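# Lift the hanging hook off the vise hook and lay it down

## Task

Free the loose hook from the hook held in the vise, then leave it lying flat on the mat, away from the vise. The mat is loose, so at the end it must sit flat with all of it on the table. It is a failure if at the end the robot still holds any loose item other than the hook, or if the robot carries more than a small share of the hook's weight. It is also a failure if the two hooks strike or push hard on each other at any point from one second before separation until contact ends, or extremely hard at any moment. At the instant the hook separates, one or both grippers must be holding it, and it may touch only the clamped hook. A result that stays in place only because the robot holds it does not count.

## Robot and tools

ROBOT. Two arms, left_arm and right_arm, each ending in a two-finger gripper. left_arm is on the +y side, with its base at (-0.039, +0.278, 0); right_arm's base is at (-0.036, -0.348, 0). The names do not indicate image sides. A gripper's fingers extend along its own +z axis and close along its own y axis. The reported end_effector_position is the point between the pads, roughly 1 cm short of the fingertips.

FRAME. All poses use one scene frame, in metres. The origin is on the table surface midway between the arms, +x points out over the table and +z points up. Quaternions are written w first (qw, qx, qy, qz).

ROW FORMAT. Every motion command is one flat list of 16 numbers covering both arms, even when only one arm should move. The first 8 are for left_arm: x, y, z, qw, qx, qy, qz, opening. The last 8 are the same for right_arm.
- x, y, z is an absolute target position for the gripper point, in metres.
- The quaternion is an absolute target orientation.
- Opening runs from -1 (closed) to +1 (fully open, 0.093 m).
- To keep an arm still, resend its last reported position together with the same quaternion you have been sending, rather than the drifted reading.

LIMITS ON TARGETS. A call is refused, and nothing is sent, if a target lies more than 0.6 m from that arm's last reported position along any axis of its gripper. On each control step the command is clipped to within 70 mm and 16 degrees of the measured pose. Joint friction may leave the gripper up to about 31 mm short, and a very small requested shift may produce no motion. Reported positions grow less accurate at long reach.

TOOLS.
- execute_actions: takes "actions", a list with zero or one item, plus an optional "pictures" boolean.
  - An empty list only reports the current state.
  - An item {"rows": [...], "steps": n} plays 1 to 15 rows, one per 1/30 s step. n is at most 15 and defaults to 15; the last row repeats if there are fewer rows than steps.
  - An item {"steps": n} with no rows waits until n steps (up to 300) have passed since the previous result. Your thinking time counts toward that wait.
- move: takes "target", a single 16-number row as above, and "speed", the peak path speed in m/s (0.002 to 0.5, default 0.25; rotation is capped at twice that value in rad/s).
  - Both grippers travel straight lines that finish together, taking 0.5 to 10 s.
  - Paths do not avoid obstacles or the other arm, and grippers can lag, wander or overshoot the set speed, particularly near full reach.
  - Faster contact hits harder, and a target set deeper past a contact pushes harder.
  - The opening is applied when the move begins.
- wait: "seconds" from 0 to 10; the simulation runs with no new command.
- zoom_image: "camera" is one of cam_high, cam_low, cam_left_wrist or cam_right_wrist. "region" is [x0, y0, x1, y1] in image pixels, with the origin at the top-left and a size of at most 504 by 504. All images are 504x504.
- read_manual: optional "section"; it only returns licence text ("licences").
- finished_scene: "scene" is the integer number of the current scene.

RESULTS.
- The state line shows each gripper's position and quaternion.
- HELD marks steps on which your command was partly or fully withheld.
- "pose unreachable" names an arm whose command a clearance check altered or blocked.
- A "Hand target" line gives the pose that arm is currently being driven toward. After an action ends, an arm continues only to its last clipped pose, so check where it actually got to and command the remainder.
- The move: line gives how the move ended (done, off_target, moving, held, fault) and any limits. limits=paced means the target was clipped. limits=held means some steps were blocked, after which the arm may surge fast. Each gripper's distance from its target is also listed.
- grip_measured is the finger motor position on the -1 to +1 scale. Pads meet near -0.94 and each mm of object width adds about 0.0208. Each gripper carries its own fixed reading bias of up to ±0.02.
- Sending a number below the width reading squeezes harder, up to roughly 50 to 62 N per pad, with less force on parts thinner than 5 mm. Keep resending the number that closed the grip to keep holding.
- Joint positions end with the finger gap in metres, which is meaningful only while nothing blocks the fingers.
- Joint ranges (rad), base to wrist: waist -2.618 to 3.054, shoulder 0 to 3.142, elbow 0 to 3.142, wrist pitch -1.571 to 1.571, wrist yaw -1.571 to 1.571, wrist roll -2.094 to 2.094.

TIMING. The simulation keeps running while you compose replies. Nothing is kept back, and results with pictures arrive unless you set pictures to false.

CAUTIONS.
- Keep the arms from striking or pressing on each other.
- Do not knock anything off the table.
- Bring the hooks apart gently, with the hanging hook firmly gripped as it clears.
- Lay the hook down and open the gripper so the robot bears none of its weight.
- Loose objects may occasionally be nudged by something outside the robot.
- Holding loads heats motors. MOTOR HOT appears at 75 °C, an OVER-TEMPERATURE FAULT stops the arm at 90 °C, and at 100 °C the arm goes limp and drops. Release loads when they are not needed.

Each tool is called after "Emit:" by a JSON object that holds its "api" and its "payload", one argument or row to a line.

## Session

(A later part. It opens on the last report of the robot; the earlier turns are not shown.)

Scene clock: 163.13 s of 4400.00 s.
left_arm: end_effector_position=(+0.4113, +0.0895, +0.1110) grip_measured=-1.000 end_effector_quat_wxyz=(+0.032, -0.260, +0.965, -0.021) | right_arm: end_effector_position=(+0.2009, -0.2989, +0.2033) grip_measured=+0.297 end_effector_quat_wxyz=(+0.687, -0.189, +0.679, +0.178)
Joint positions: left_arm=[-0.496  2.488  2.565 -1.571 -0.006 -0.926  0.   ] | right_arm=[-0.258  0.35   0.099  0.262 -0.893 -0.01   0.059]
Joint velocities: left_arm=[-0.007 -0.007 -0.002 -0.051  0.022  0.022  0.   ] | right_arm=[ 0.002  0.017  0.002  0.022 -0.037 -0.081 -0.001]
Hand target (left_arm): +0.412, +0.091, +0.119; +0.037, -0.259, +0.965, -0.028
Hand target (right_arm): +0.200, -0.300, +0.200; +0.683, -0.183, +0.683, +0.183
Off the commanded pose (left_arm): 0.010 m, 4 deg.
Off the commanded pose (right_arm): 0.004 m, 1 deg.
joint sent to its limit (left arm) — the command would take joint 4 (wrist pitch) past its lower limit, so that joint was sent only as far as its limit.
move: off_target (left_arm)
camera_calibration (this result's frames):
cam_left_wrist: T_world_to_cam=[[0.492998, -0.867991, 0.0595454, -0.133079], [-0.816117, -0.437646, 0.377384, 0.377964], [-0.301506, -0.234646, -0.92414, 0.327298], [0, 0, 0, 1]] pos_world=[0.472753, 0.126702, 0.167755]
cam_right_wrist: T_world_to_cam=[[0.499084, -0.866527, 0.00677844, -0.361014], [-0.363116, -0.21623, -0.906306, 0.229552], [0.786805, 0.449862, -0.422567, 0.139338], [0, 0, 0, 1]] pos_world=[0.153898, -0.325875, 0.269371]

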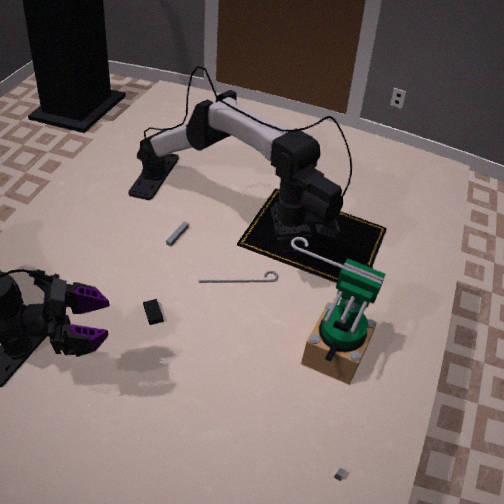

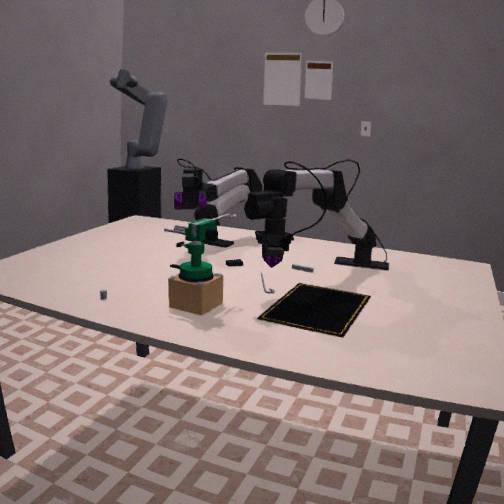

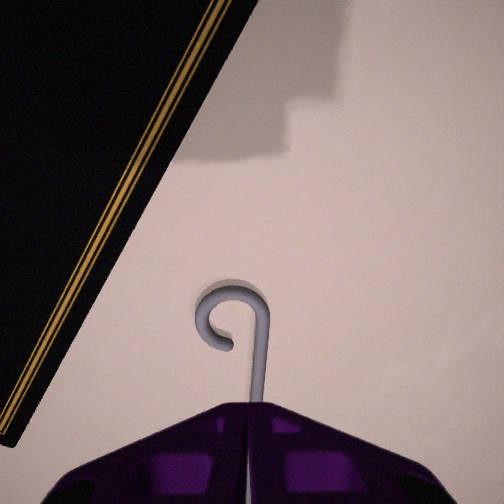

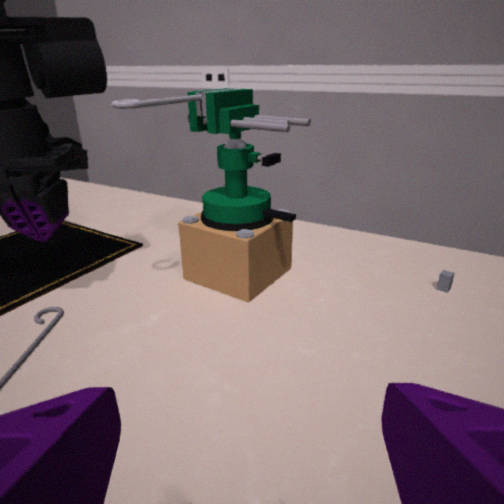

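Emit:
{"api": "move", "payload": {
  "target": [0.35,0.05,0.04,0,-0.259,0.966,0,1, 0.2,-0.3,0.2,0.683,-0.183,0.683,0.183,0.3],
  "speed": 0.12
}}

Emit:
{"api": "move", "payload": {
  "target": [0.35,0.05,-0.005,0,-0.259,0.966,0,1, 0.2,-0.3,0.2,0.683,-0.183,0.683,0.183,0.3],
  "speed": 0.05
}}

Emit:
{"api": "move", "payload": {
  "target": [0.35,0.05,-0.005,0,-0.259,0.966,0,-1, 0.2,-0.3,0.2,0.683,-0.183,0.683,0.183,0.3]
}}

Emit:
{"api": "move", "payload": {
  "target": [0.35,0.05,0.1,0,-0.259,0.966,0,-1, 0.2,-0.3,0.2,0.683,-0.183,0.683,0.183,0.3],
  "speed": 0.1
}}

Scene clock: 165.97 s of 4400.00 s.
left_arm: end_effector_position=(+0.3542, +0.0511, +0.0319) grip_measured=+0.989 end_effector_quat_wxyz=(-0.007, -0.257, +0.966, +0.008) | right_arm: end_effector_position=(+0.2009, -0.2989, +0.2033) grip_measured=+0.297 end_effector_quat_wxyz=(+0.687, -0.189, +0.679, +0.178)
Joint positions: left_arm=[-0.622  2.363  2.025 -1.254 -0.    -1.043  0.093] | right_arm=[-0.258  0.35   0.099  0.262 -0.893 -0.01   0.059]
Joint velocities: left_arm=[-0.002 -0.027  0.002 -0.007  0.037  0.037  0.   ] | right_arm=[ 0.012  0.002  0.007 -0.066 -0.022  0.007 -0.   ]
Hand target (left_arm): +0.353, +0.048, +0.039; -0.000, -0.258, +0.966, -0.001
Hand target (right_arm): +0.200, -0.300, +0.200; +0.683, -0.183, +0.683, +0.183
Off the commanded pose (left_arm): 0.009 m, 1 deg.
Off the commanded pose (right_arm): 0.004 m, 1 deg.
move: done
camera_calibration (this result's frames):
cam_left_wrist: T_world_to_cam=[[0.487945, -0.872716, -0.0166162, -0.129113], [-0.782494, -0.445778, 0.434725, 0.331116], [-0.386798, -0.19912, -0.90041, 0.255648], [0, 0, 0, 1]] pos_world=[0.420981, 0.0858299, 0.084098]
cam_right_wrist: T_world_to_cam=[[0.499084, -0.866527, 0.00677844, -0.361014], [-0.363116, -0.21623, -0.906306, 0.229552], [0.786805, 0.449862, -0.422567, 0.139338], [0, 0, 0, 1]] pos_world=[0.153898, -0.325875, 0.269371]

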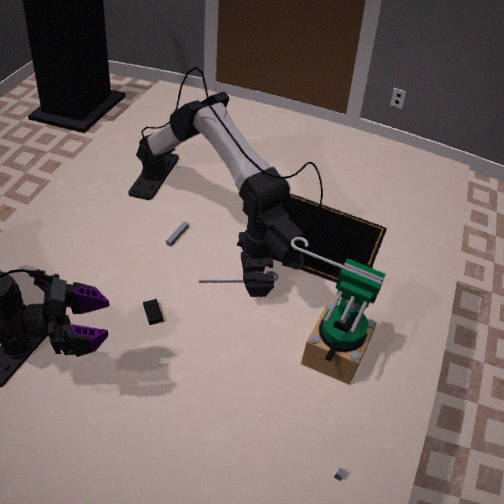

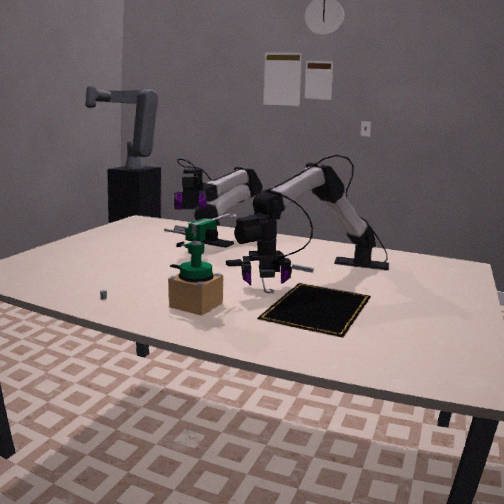

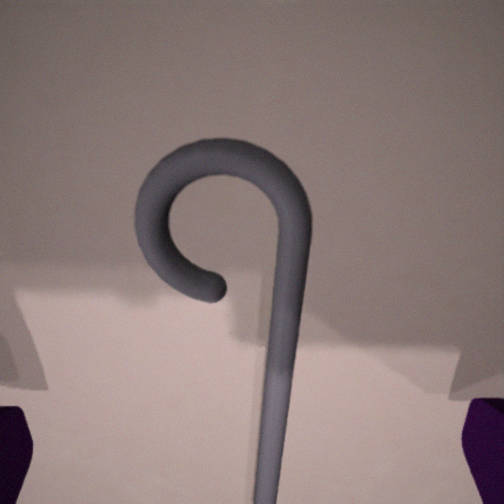

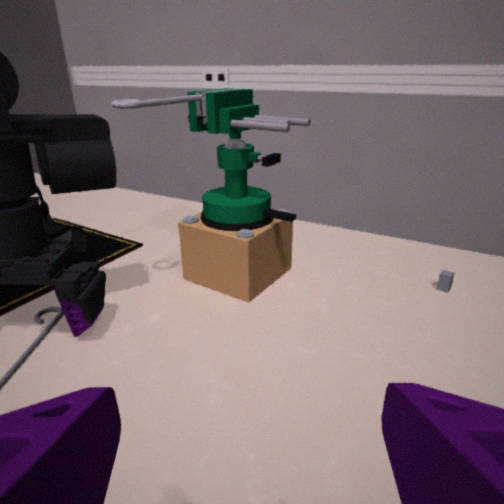

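Scene clock: 166.93 s of 4400.00 s.
left_arm: end_effector_position=(+0.3546, +0.0508, +0.0210) grip_measured=+0.990 end_effector_quat_wxyz=(+0.007, -0.257, +0.966, -0.007) | right_arm: end_effector_position=(+0.2009, -0.2989, +0.2033) grip_measured=+0.297 end_effector_quat_wxyz=(+0.687, -0.189, +0.679, +0.178)
Joint positions: left_arm=[-0.622  2.324  1.914 -1.14   0.    -1.044  0.093] | right_arm=[-0.258  0.35   0.099  0.262 -0.893 -0.01   0.059]
Joint velocities: left_arm=[ 0.007 -0.007 -0.007  0.037 -0.007 -0.022  0.   ] | right_arm=[-0.007 -0.007 -0.007  0.007 -0.022 -0.007  0.001]
Hand target (left_arm): +0.350, +0.050, -0.004; -0.001, -0.259, +0.966, +0.001
Hand target (right_arm): +0.200, -0.300, +0.200; +0.683, -0.183, +0.683, +0.183
Off the commanded pose (left_arm): 0.026 m, 1 deg.
Off the commanded pose (right_arm): 0.004 m, 1 deg.
move: off_target (left_arm)
camera_calibration (this result's frames):
cam_left_wrist: T_world_to_cam=[[0.488889, -0.872125, 0.0196386, -0.130849], [-0.797359, -0.43762, 0.415581, 0.341283], [-0.353844, -0.218832, -0.909344, 0.235401], [0, 0, 0, 1]] pos_world=[0.419391, 0.0867488, 0.0747996]
cam_right_wrist: T_world_to_cam=[[0.499084, -0.866527, 0.00677844, -0.361014], [-0.363116, -0.21623, -0.906306, 0.229552], [0.786805, 0.449862, -0.422567, 0.139338], [0, 0, 0, 1]] pos_world=[0.153898, -0.325875, 0.269371]

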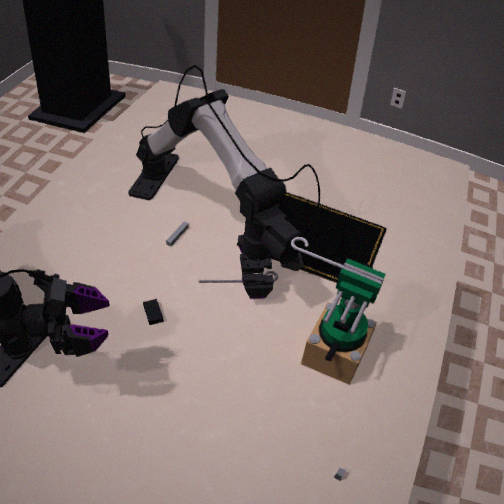

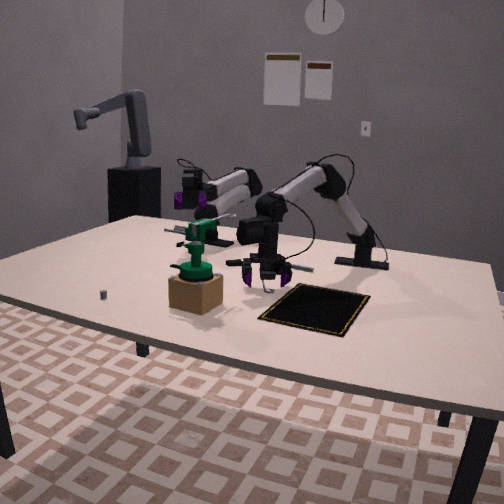

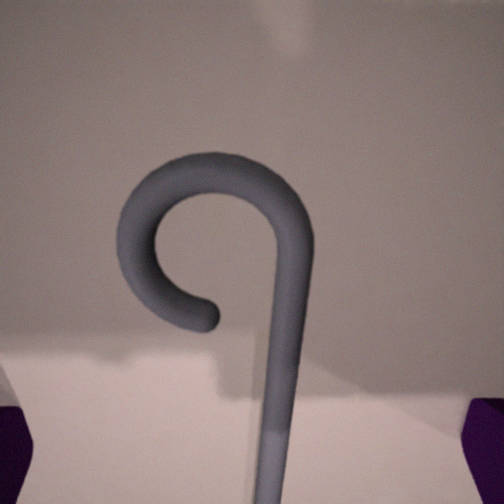

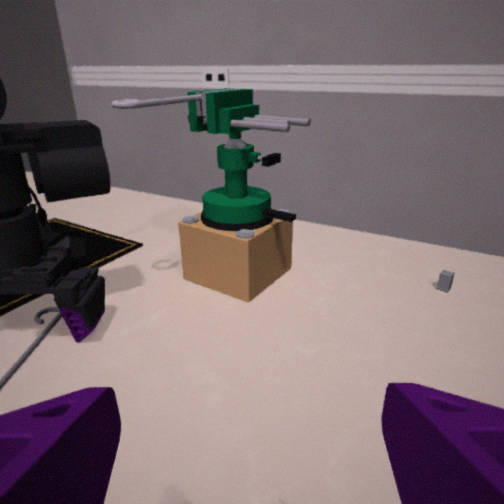

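Scene clock: 167.63 s of 4400.00 s.
left_arm: end_effector_position=(+0.3549, +0.0507, +0.0211) grip_measured=-0.991 end_effector_quat_wxyz=(+0.009, -0.258, +0.966, -0.008) | right_arm: end_effector_position=(+0.2009, -0.2989, +0.2033) grip_measured=+0.297 end_effector_quat_wxyz=(+0.687, -0.189, +0.679, +0.178)
Joint positions: left_arm=[-0.622  2.322  1.91  -1.135 -0.    -1.045  0.   ] | right_arm=[-0.258  0.35   0.099  0.262 -0.893 -0.01   0.059]
Joint velocities: left_arm=[ 0.012 -0.022 -0.007 -0.022  0.037 -0.037  0.   ] | right_arm=[-0.002  0.007 -0.012  0.022 -0.022 -0.007 -0.   ]
Hand target (left_arm): +0.350, +0.050, -0.004; -0.000, -0.259, +0.966, +0.000
Hand target (right_arm): +0.200, -0.300, +0.200; +0.683, -0.183, +0.683, +0.183
Off the commanded pose (left_arm): 0.027 m, 1 deg.
Off the commanded pose (right_arm): 0.004 m, 1 deg.
move: off_target (left_arm)
camera_calibration (this result's frames):
cam_left_wrist: T_world_to_cam=[[0.489495, -0.871718, 0.022404, -0.131329], [-0.79833, -0.437654, 0.413676, 0.341788], [-0.350804, -0.220378, -0.910148, 0.234601], [0, 0, 0, 1]] pos_world=[0.419443, 0.0868039, 0.0750742]
cam_right_wrist: T_world_to_cam=[[0.499084, -0.866527, 0.00677844, -0.361014], [-0.363116, -0.21623, -0.906306, 0.229552], [0.786805, 0.449862, -0.422567, 0.139338], [0, 0, 0, 1]] pos_world=[0.153898, -0.325875, 0.269371]

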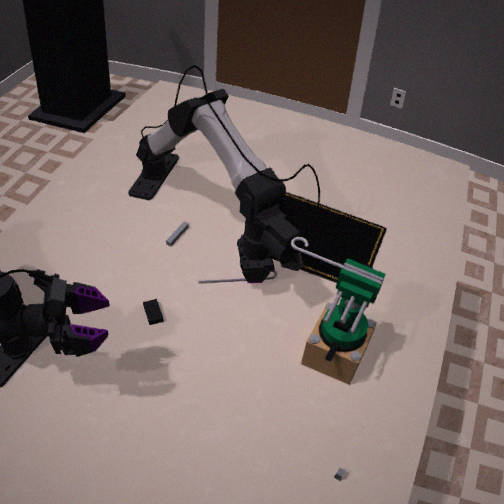

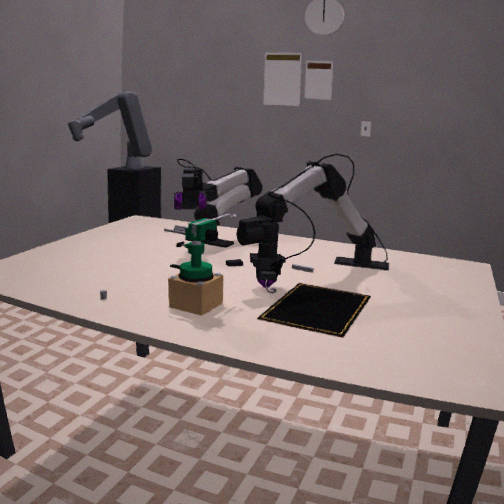

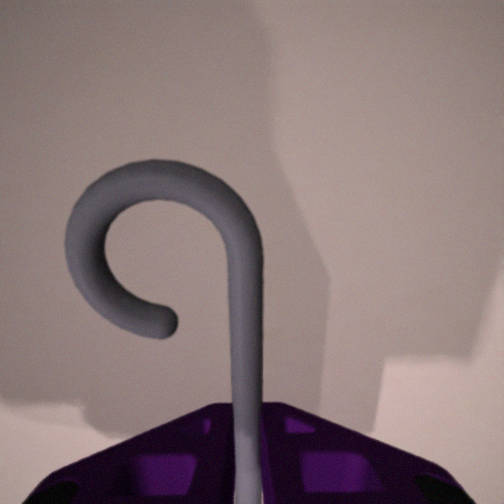

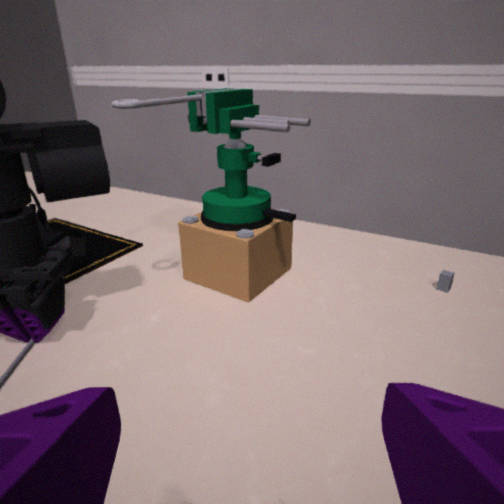

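Scene clock: 169.03 s of 4400.00 s.
left_arm: end_effector_position=(+0.3462, +0.0558, +0.0889) grip_measured=-0.991 end_effector_quat_wxyz=(-0.009, -0.258, +0.966, +0.009) | right_arm: end_effector_position=(+0.2009, -0.2989, +0.2033) grip_measured=+0.297 end_effector_quat_wxyz=(+0.687, -0.189, +0.679, +0.178)
Joint positions: left_arm=[-0.622  2.32   2.177 -1.454 -0.    -1.045  0.   ] | right_arm=[-0.258  0.35   0.099  0.262 -0.893 -0.01   0.059]
Joint velocities: left_arm=[ 0.022 -0.017 -0.002 -0.037 -0.037 -0.007  0.   ] | right_arm=[-0.012 -0.007  0.002  0.051 -0.066 -0.139 -0.   ]
Hand target (left_arm): +0.348, +0.051, +0.100; +0.000, -0.259, +0.966, -0.000
Hand target (right_arm): +0.200, -0.300, +0.200; +0.683, -0.183, +0.683, +0.183
Off the commanded pose (left_arm): 0.013 m, 2 deg.
Off the commanded pose (right_arm): 0.004 m, 1 deg.
move: off_target (left_arm)
camera_calibration (this result's frames):
cam_left_wrist: T_world_to_cam=[[0.489528, -0.871737, -0.0209009, -0.12036], [-0.77978, -0.448365, 0.436935, 0.301075], [-0.390264, -0.197594, -0.89925, 0.305825], [0, 0, 0, 1]] pos_world=[0.413044, 0.0904987, 0.140947]
cam_right_wrist: T_world_to_cam=[[0.499084, -0.866527, 0.00677844, -0.361014], [-0.363116, -0.21623, -0.906306, 0.229552], [0.786805, 0.449862, -0.422567, 0.139338], [0, 0, 0, 1]] pos_world=[0.153898, -0.325875, 0.269371]

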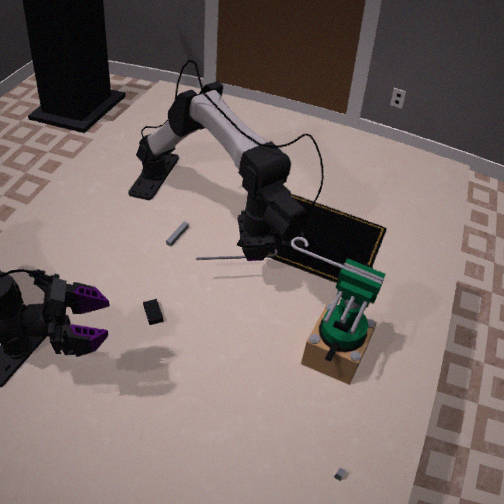

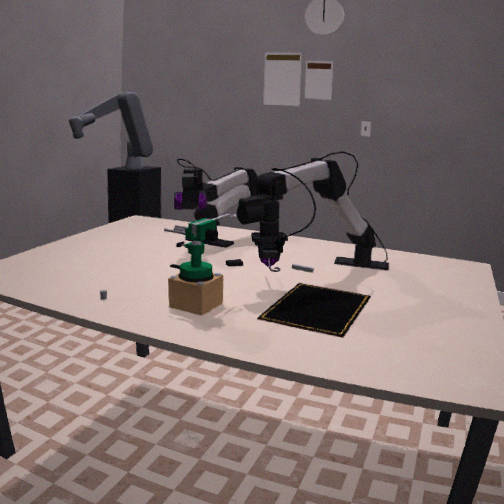

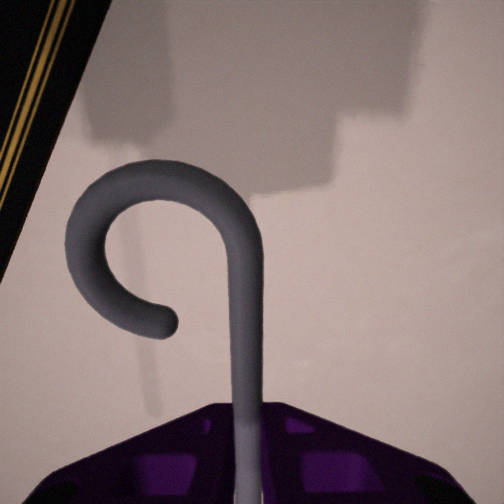

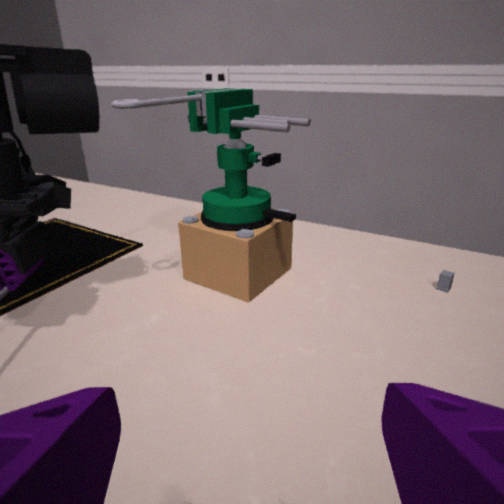

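Emit:
{"api": "move", "payload": {
  "target": [0.46,0.17,0.06,0,0,1,0,-1, 0.2,-0.3,0.2,0.683,-0.183,0.683,0.183,0.3],
  "speed": 0.1
}}

Emit:
{"api": "move", "payload": {
  "target": [0.46,0.17,0.0,0,0,1,0,-1, 0.2,-0.3,0.2,0.683,-0.183,0.683,0.183,0.3],
  "speed": 0.04
}}

Emit:
{"api": "move", "payload": {
  "target": [0.46,0.17,0.015,0,0,1,0,0.5, 0.2,-0.3,0.2,0.683,-0.183,0.683,0.183,0.3]
}}

Emit:
{"api": "move", "payload": {
  "target": [0.40,0.25,0.15,0,0,1,0,0.5, 0.2,-0.3,0.2,0.683,-0.183,0.683,0.183,0.3],
  "speed": 0.15
}}

Scene clock: 174.73 s of 4400.00 s.
left_arm: end_effector_position=(+0.4530, +0.1684, +0.0536) grip_measured=-0.991 end_effector_quat_wxyz=(+0.008, -0.003, +1.000, -0.001) | right_arm: end_effector_position=(+0.2009, -0.2989, +0.2033) grip_measured=+0.297 end_effector_quat_wxyz=(+0.687, -0.189, +0.679, +0.178)
Joint positions: left_arm=[-0.318  2.675  2.691 -1.57  -0.001 -0.226  0.   ] | right_arm=[-0.258  0.35   0.099  0.262 -0.893 -0.01   0.059]
Joint velocities: left_arm=[-0.022  0.007  0.012 -0.007 -0.051  0.066  0.   ] | right_arm=[-0.017 -0.032  0.012 -0.168  0.051  0.051 -0.001]
Hand target (left_arm): +0.457, +0.172, +0.061; +0.019, -0.001, +1.000, -0.001
Hand target (right_arm): +0.200, -0.300, +0.200; +0.683, -0.183, +0.683, +0.183
Off the commanded pose (left_arm): 0.010 m, 1 deg.
Off the commanded pose (right_arm): 0.004 m, 1 deg.
joint sent to its limit (left arm) — the command would take joint 4 (wrist pitch) past its lower limit, so that joint was sent only as far as its limit.
move: done
camera_calibration (this result's frames):
cam_left_wrist: T_world_to_cam=[[-0.0028471, -0.999988, 0.00404955, 0.168122], [-0.911934, 0.00425801, 0.410314, 0.435445], [-0.410327, -0.00252472, -0.911935, 0.314923], [0, 0, 0, 1]] pos_world=[0.526797, 0.167061, 0.107839]
cam_right_wrist: T_world_to_cam=[[0.499084, -0.866527, 0.00677844, -0.361014], [-0.363116, -0.21623, -0.906306, 0.229552], [0.786805, 0.449862, -0.422567, 0.139338], [0, 0, 0, 1]] pos_world=[0.153898, -0.325875, 0.269371]

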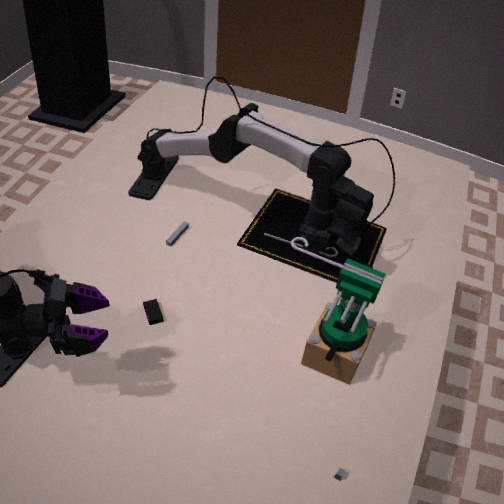

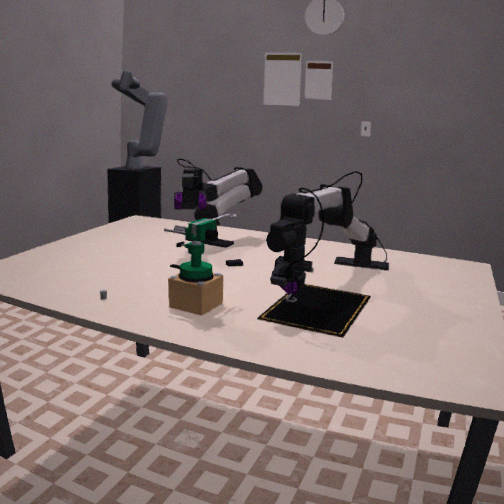

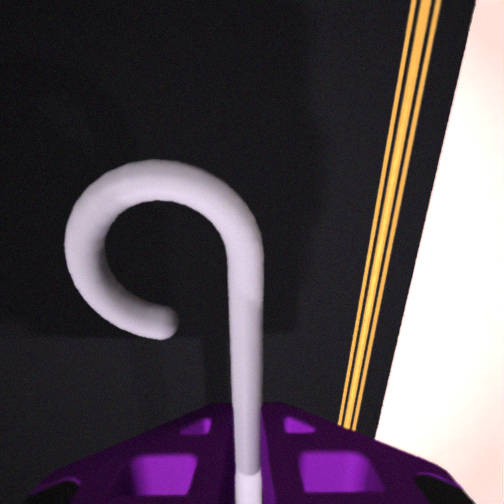

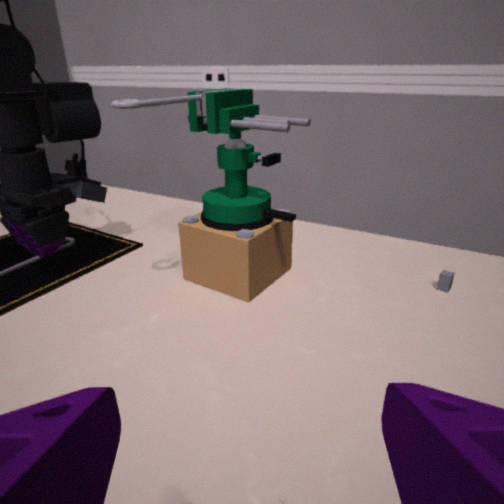

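Scene clock: 176.33 s of 4400.00 s.
left_arm: end_effector_position=(+0.4590, +0.1671, +0.0267) grip_measured=-0.991 end_effector_quat_wxyz=(+0.009, -0.002, +1.000, -0.001) | right_arm: end_effector_position=(+0.2009, -0.2989, +0.2033) grip_measured=+0.297 end_effector_quat_wxyz=(+0.687, -0.189, +0.679, +0.178)
Joint positions: left_arm=[-0.318  2.679  2.589 -1.463 -0.001 -0.224  0.   ] | right_arm=[-0.258  0.35   0.099  0.262 -0.893 -0.01   0.059]
Joint velocities: left_arm=[-0.007 -0.007 -0.017  0.007 -0.007  0.022  0.   ] | right_arm=[-0.017 -0.022  0.007 -0.081 -0.022 -0.022  0.001]
Hand target (left_arm): +0.460, +0.170, +0.001; -0.002, +0.000, +1.000, +0.000
Hand target (right_arm): +0.200, -0.300, +0.200; +0.683, -0.183, +0.683, +0.183
Off the commanded pose (left_arm): 0.027 m, 1 deg.
Off the commanded pose (right_arm): 0.004 m, 1 deg.
move: off_target (left_arm)
camera_calibration (this result's frames):
cam_left_wrist: T_world_to_cam=[[-0.00514184, -0.999977, 0.00433704, 0.167954], [-0.912534, 0.00646588, 0.408949, 0.451899], [-0.408968, -0.00185494, -0.912547, 0.292131], [0, 0, 0, 1]] pos_world=[0.532709, 0.16557, 0.081051]
cam_right_wrist: T_world_to_cam=[[0.499084, -0.866527, 0.00677844, -0.361014], [-0.363116, -0.21623, -0.906306, 0.229552], [0.786805, 0.449862, -0.422567, 0.139338], [0, 0, 0, 1]] pos_world=[0.153898, -0.325875, 0.269371]

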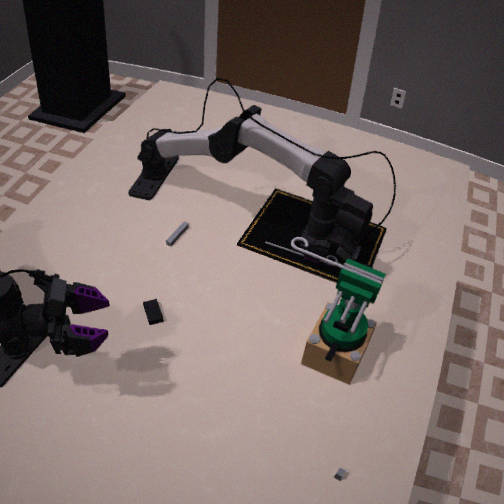

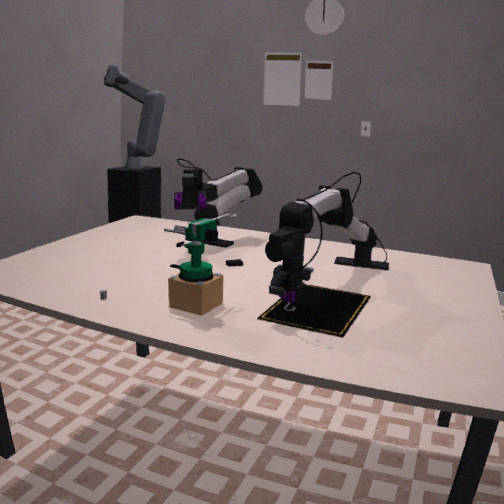

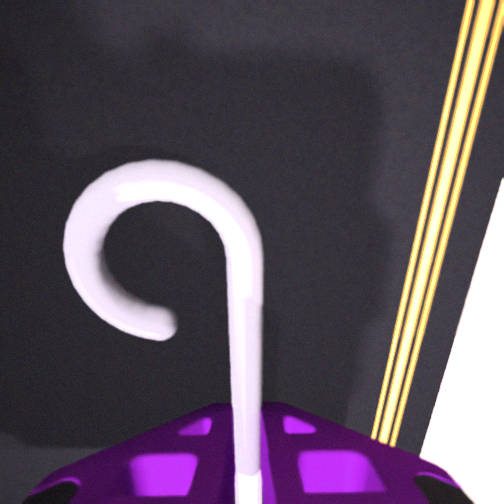

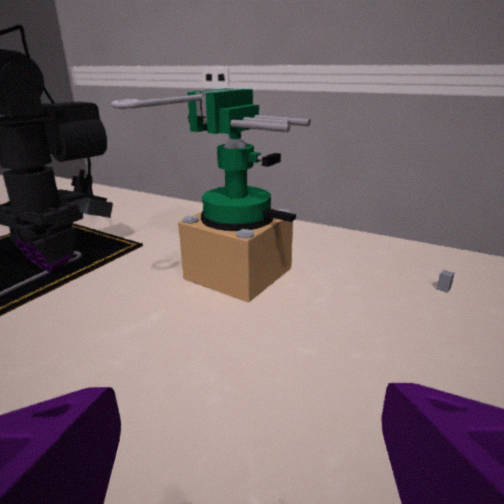

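Scene clock: 177.03 s of 4400.00 s.
left_arm: end_effector_position=(+0.4587, +0.1644, +0.0282) grip_measured=+0.498 end_effector_quat_wxyz=(+0.009, -0.001, +1.000, -0.008) | right_arm: end_effector_position=(+0.2009, -0.2989, +0.2033) grip_measured=+0.297 end_effector_quat_wxyz=(+0.687, -0.189, +0.679, +0.178)
Joint positions: left_arm=[-0.318  2.676  2.589 -1.463  0.012 -0.223  0.069] | right_arm=[-0.258  0.35   0.099  0.262 -0.893 -0.01   0.059]
Joint velocities: left_arm=[ 0.007  0.012  0.002 -0.022 -0.022 -0.007  0.   ] | right_arm=[ 0.007 -0.002 -0.012 -0.022  0.066 -0.066  0.001]
Hand target (left_arm): +0.460, +0.170, +0.015; +0.001, +0.000, +1.000, -0.000
Hand target (right_arm): +0.200, -0.300, +0.200; +0.683, -0.183, +0.683, +0.183
Off the commanded pose (left_arm): 0.014 m, 1 deg.
Off the commanded pose (right_arm): 0.004 m, 1 deg.
move: off_target (left_arm)
camera_calibration (this result's frames):
cam_left_wrist: T_world_to_cam=[[-0.00693377, -0.999807, 0.0183879, 0.165649], [-0.912512, 0.0138471, 0.408816, 0.449775], [-0.408992, -0.0139445, -0.912431, 0.295361], [0, 0, 0, 1]] pos_world=[0.532373, 0.163508, 0.0825753]
cam_right_wrist: T_world_to_cam=[[0.499084, -0.866527, 0.00677844, -0.361014], [-0.363116, -0.21623, -0.906306, 0.229552], [0.786805, 0.449862, -0.422567, 0.139338], [0, 0, 0, 1]] pos_world=[0.153898, -0.325875, 0.269371]

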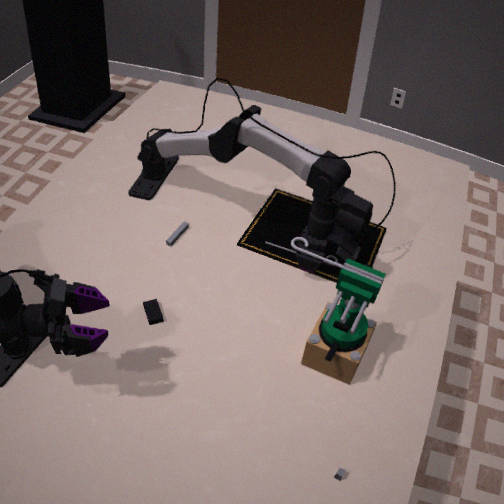

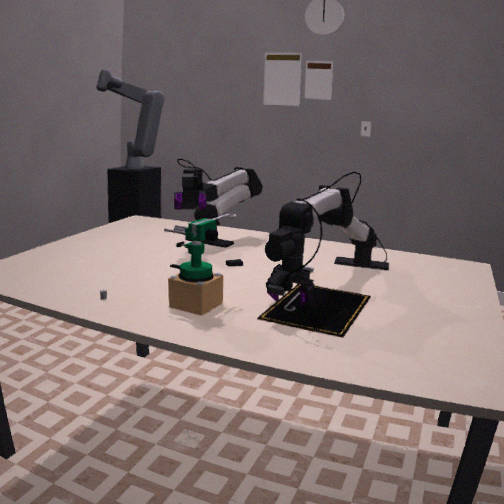

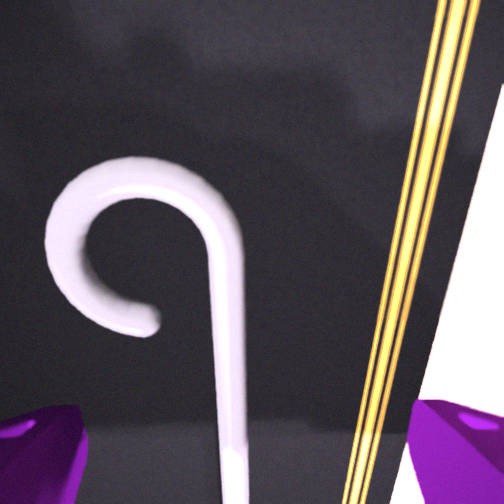

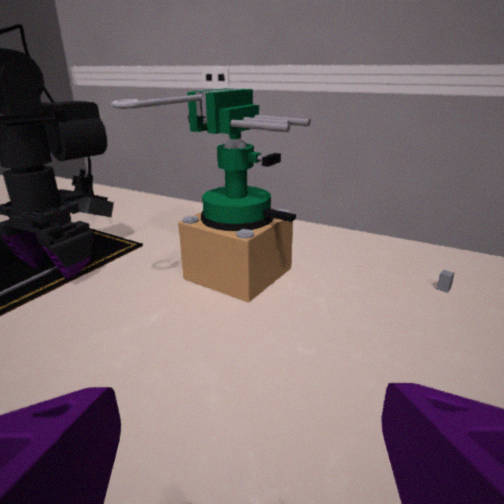

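Scene clock: 178.63 s of 4400.00 s.
left_arm: end_effector_position=(+0.4011, +0.2454, +0.1489) grip_measured=+0.498 end_effector_quat_wxyz=(+0.026, -0.002, +1.000, -0.004) | right_arm: end_effector_position=(+0.2009, -0.2989, +0.2033) grip_measured=+0.297 end_effector_quat_wxyz=(+0.687, -0.189, +0.679, +0.178)
Joint positions: left_arm=[-0.17   2.257  2.311 -1.574  0.004 -0.076  0.069] | right_arm=[-0.258  0.35   0.099  0.262 -0.893 -0.01   0.059]
Joint velocities: left_arm=[ 0.012 -0.007  0.002 -0.066 -0.007  0.022 -0.001] | right_arm=[ 0.007 -0.022  0.002  0.022 -0.066 -0.051 -0.   ]
Hand target (left_arm): +0.396, +0.250, +0.148; +0.019, -0.000, +1.000, -0.000
Hand target (right_arm): +0.200, -0.300, +0.200; +0.683, -0.183, +0.683, +0.183
Off the commanded pose (left_arm): 0.005 m, 3 deg.
Off the commanded pose (right_arm): 0.004 m, 1 deg.
joint sent to its limit (left arm) — the command would take joint 4 (wrist pitch) past its lower limit, so that joint was sent only as far as its limit.
move: off_target (left_arm)
camera_calibration (this result's frames):
cam_left_wrist: T_world_to_cam=[[-0.00548565, -0.999942, 0.00927913, 0.244832], [-0.925632, 0.00858875, 0.378329, 0.357876], [-0.378386, -0.00651368, -0.925625, 0.370961], [0, 0, 0, 1]] pos_world=[0.472971, 0.24416, 0.205704]
cam_right_wrist: T_world_to_cam=[[0.499084, -0.866527, 0.00677844, -0.361014], [-0.363116, -0.21623, -0.906306, 0.229552], [0.786805, 0.449862, -0.422567, 0.139338], [0, 0, 0, 1]] pos_world=[0.153898, -0.325875, 0.269371]

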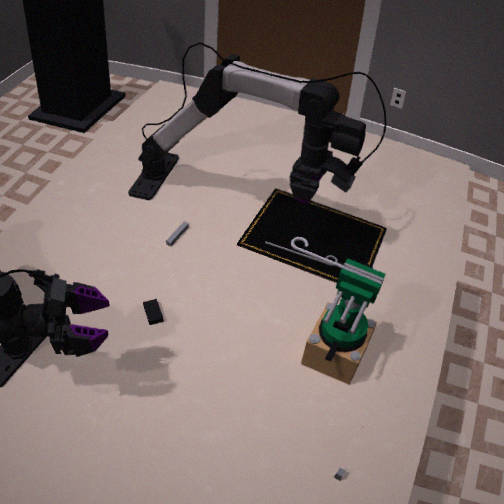

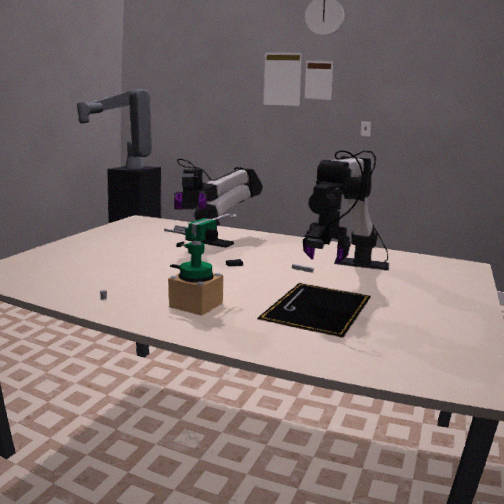

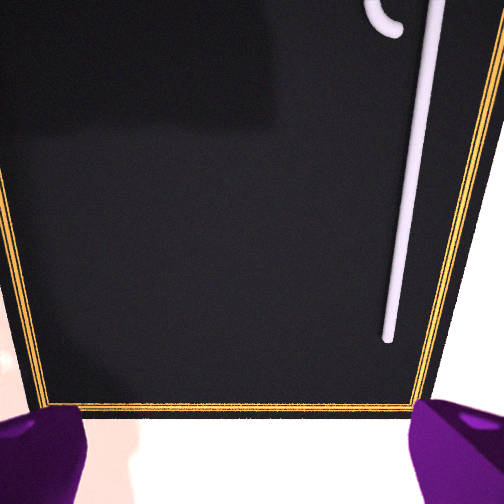

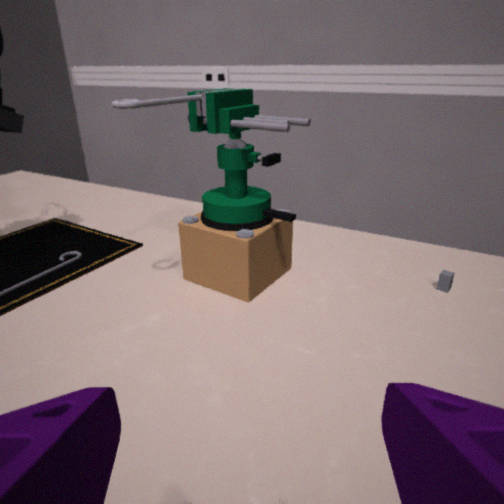

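On the mat.

Emit:
{"api": "finished_scene", "payload": {
  "scene": 1
}}

The scene is finished: the task was done.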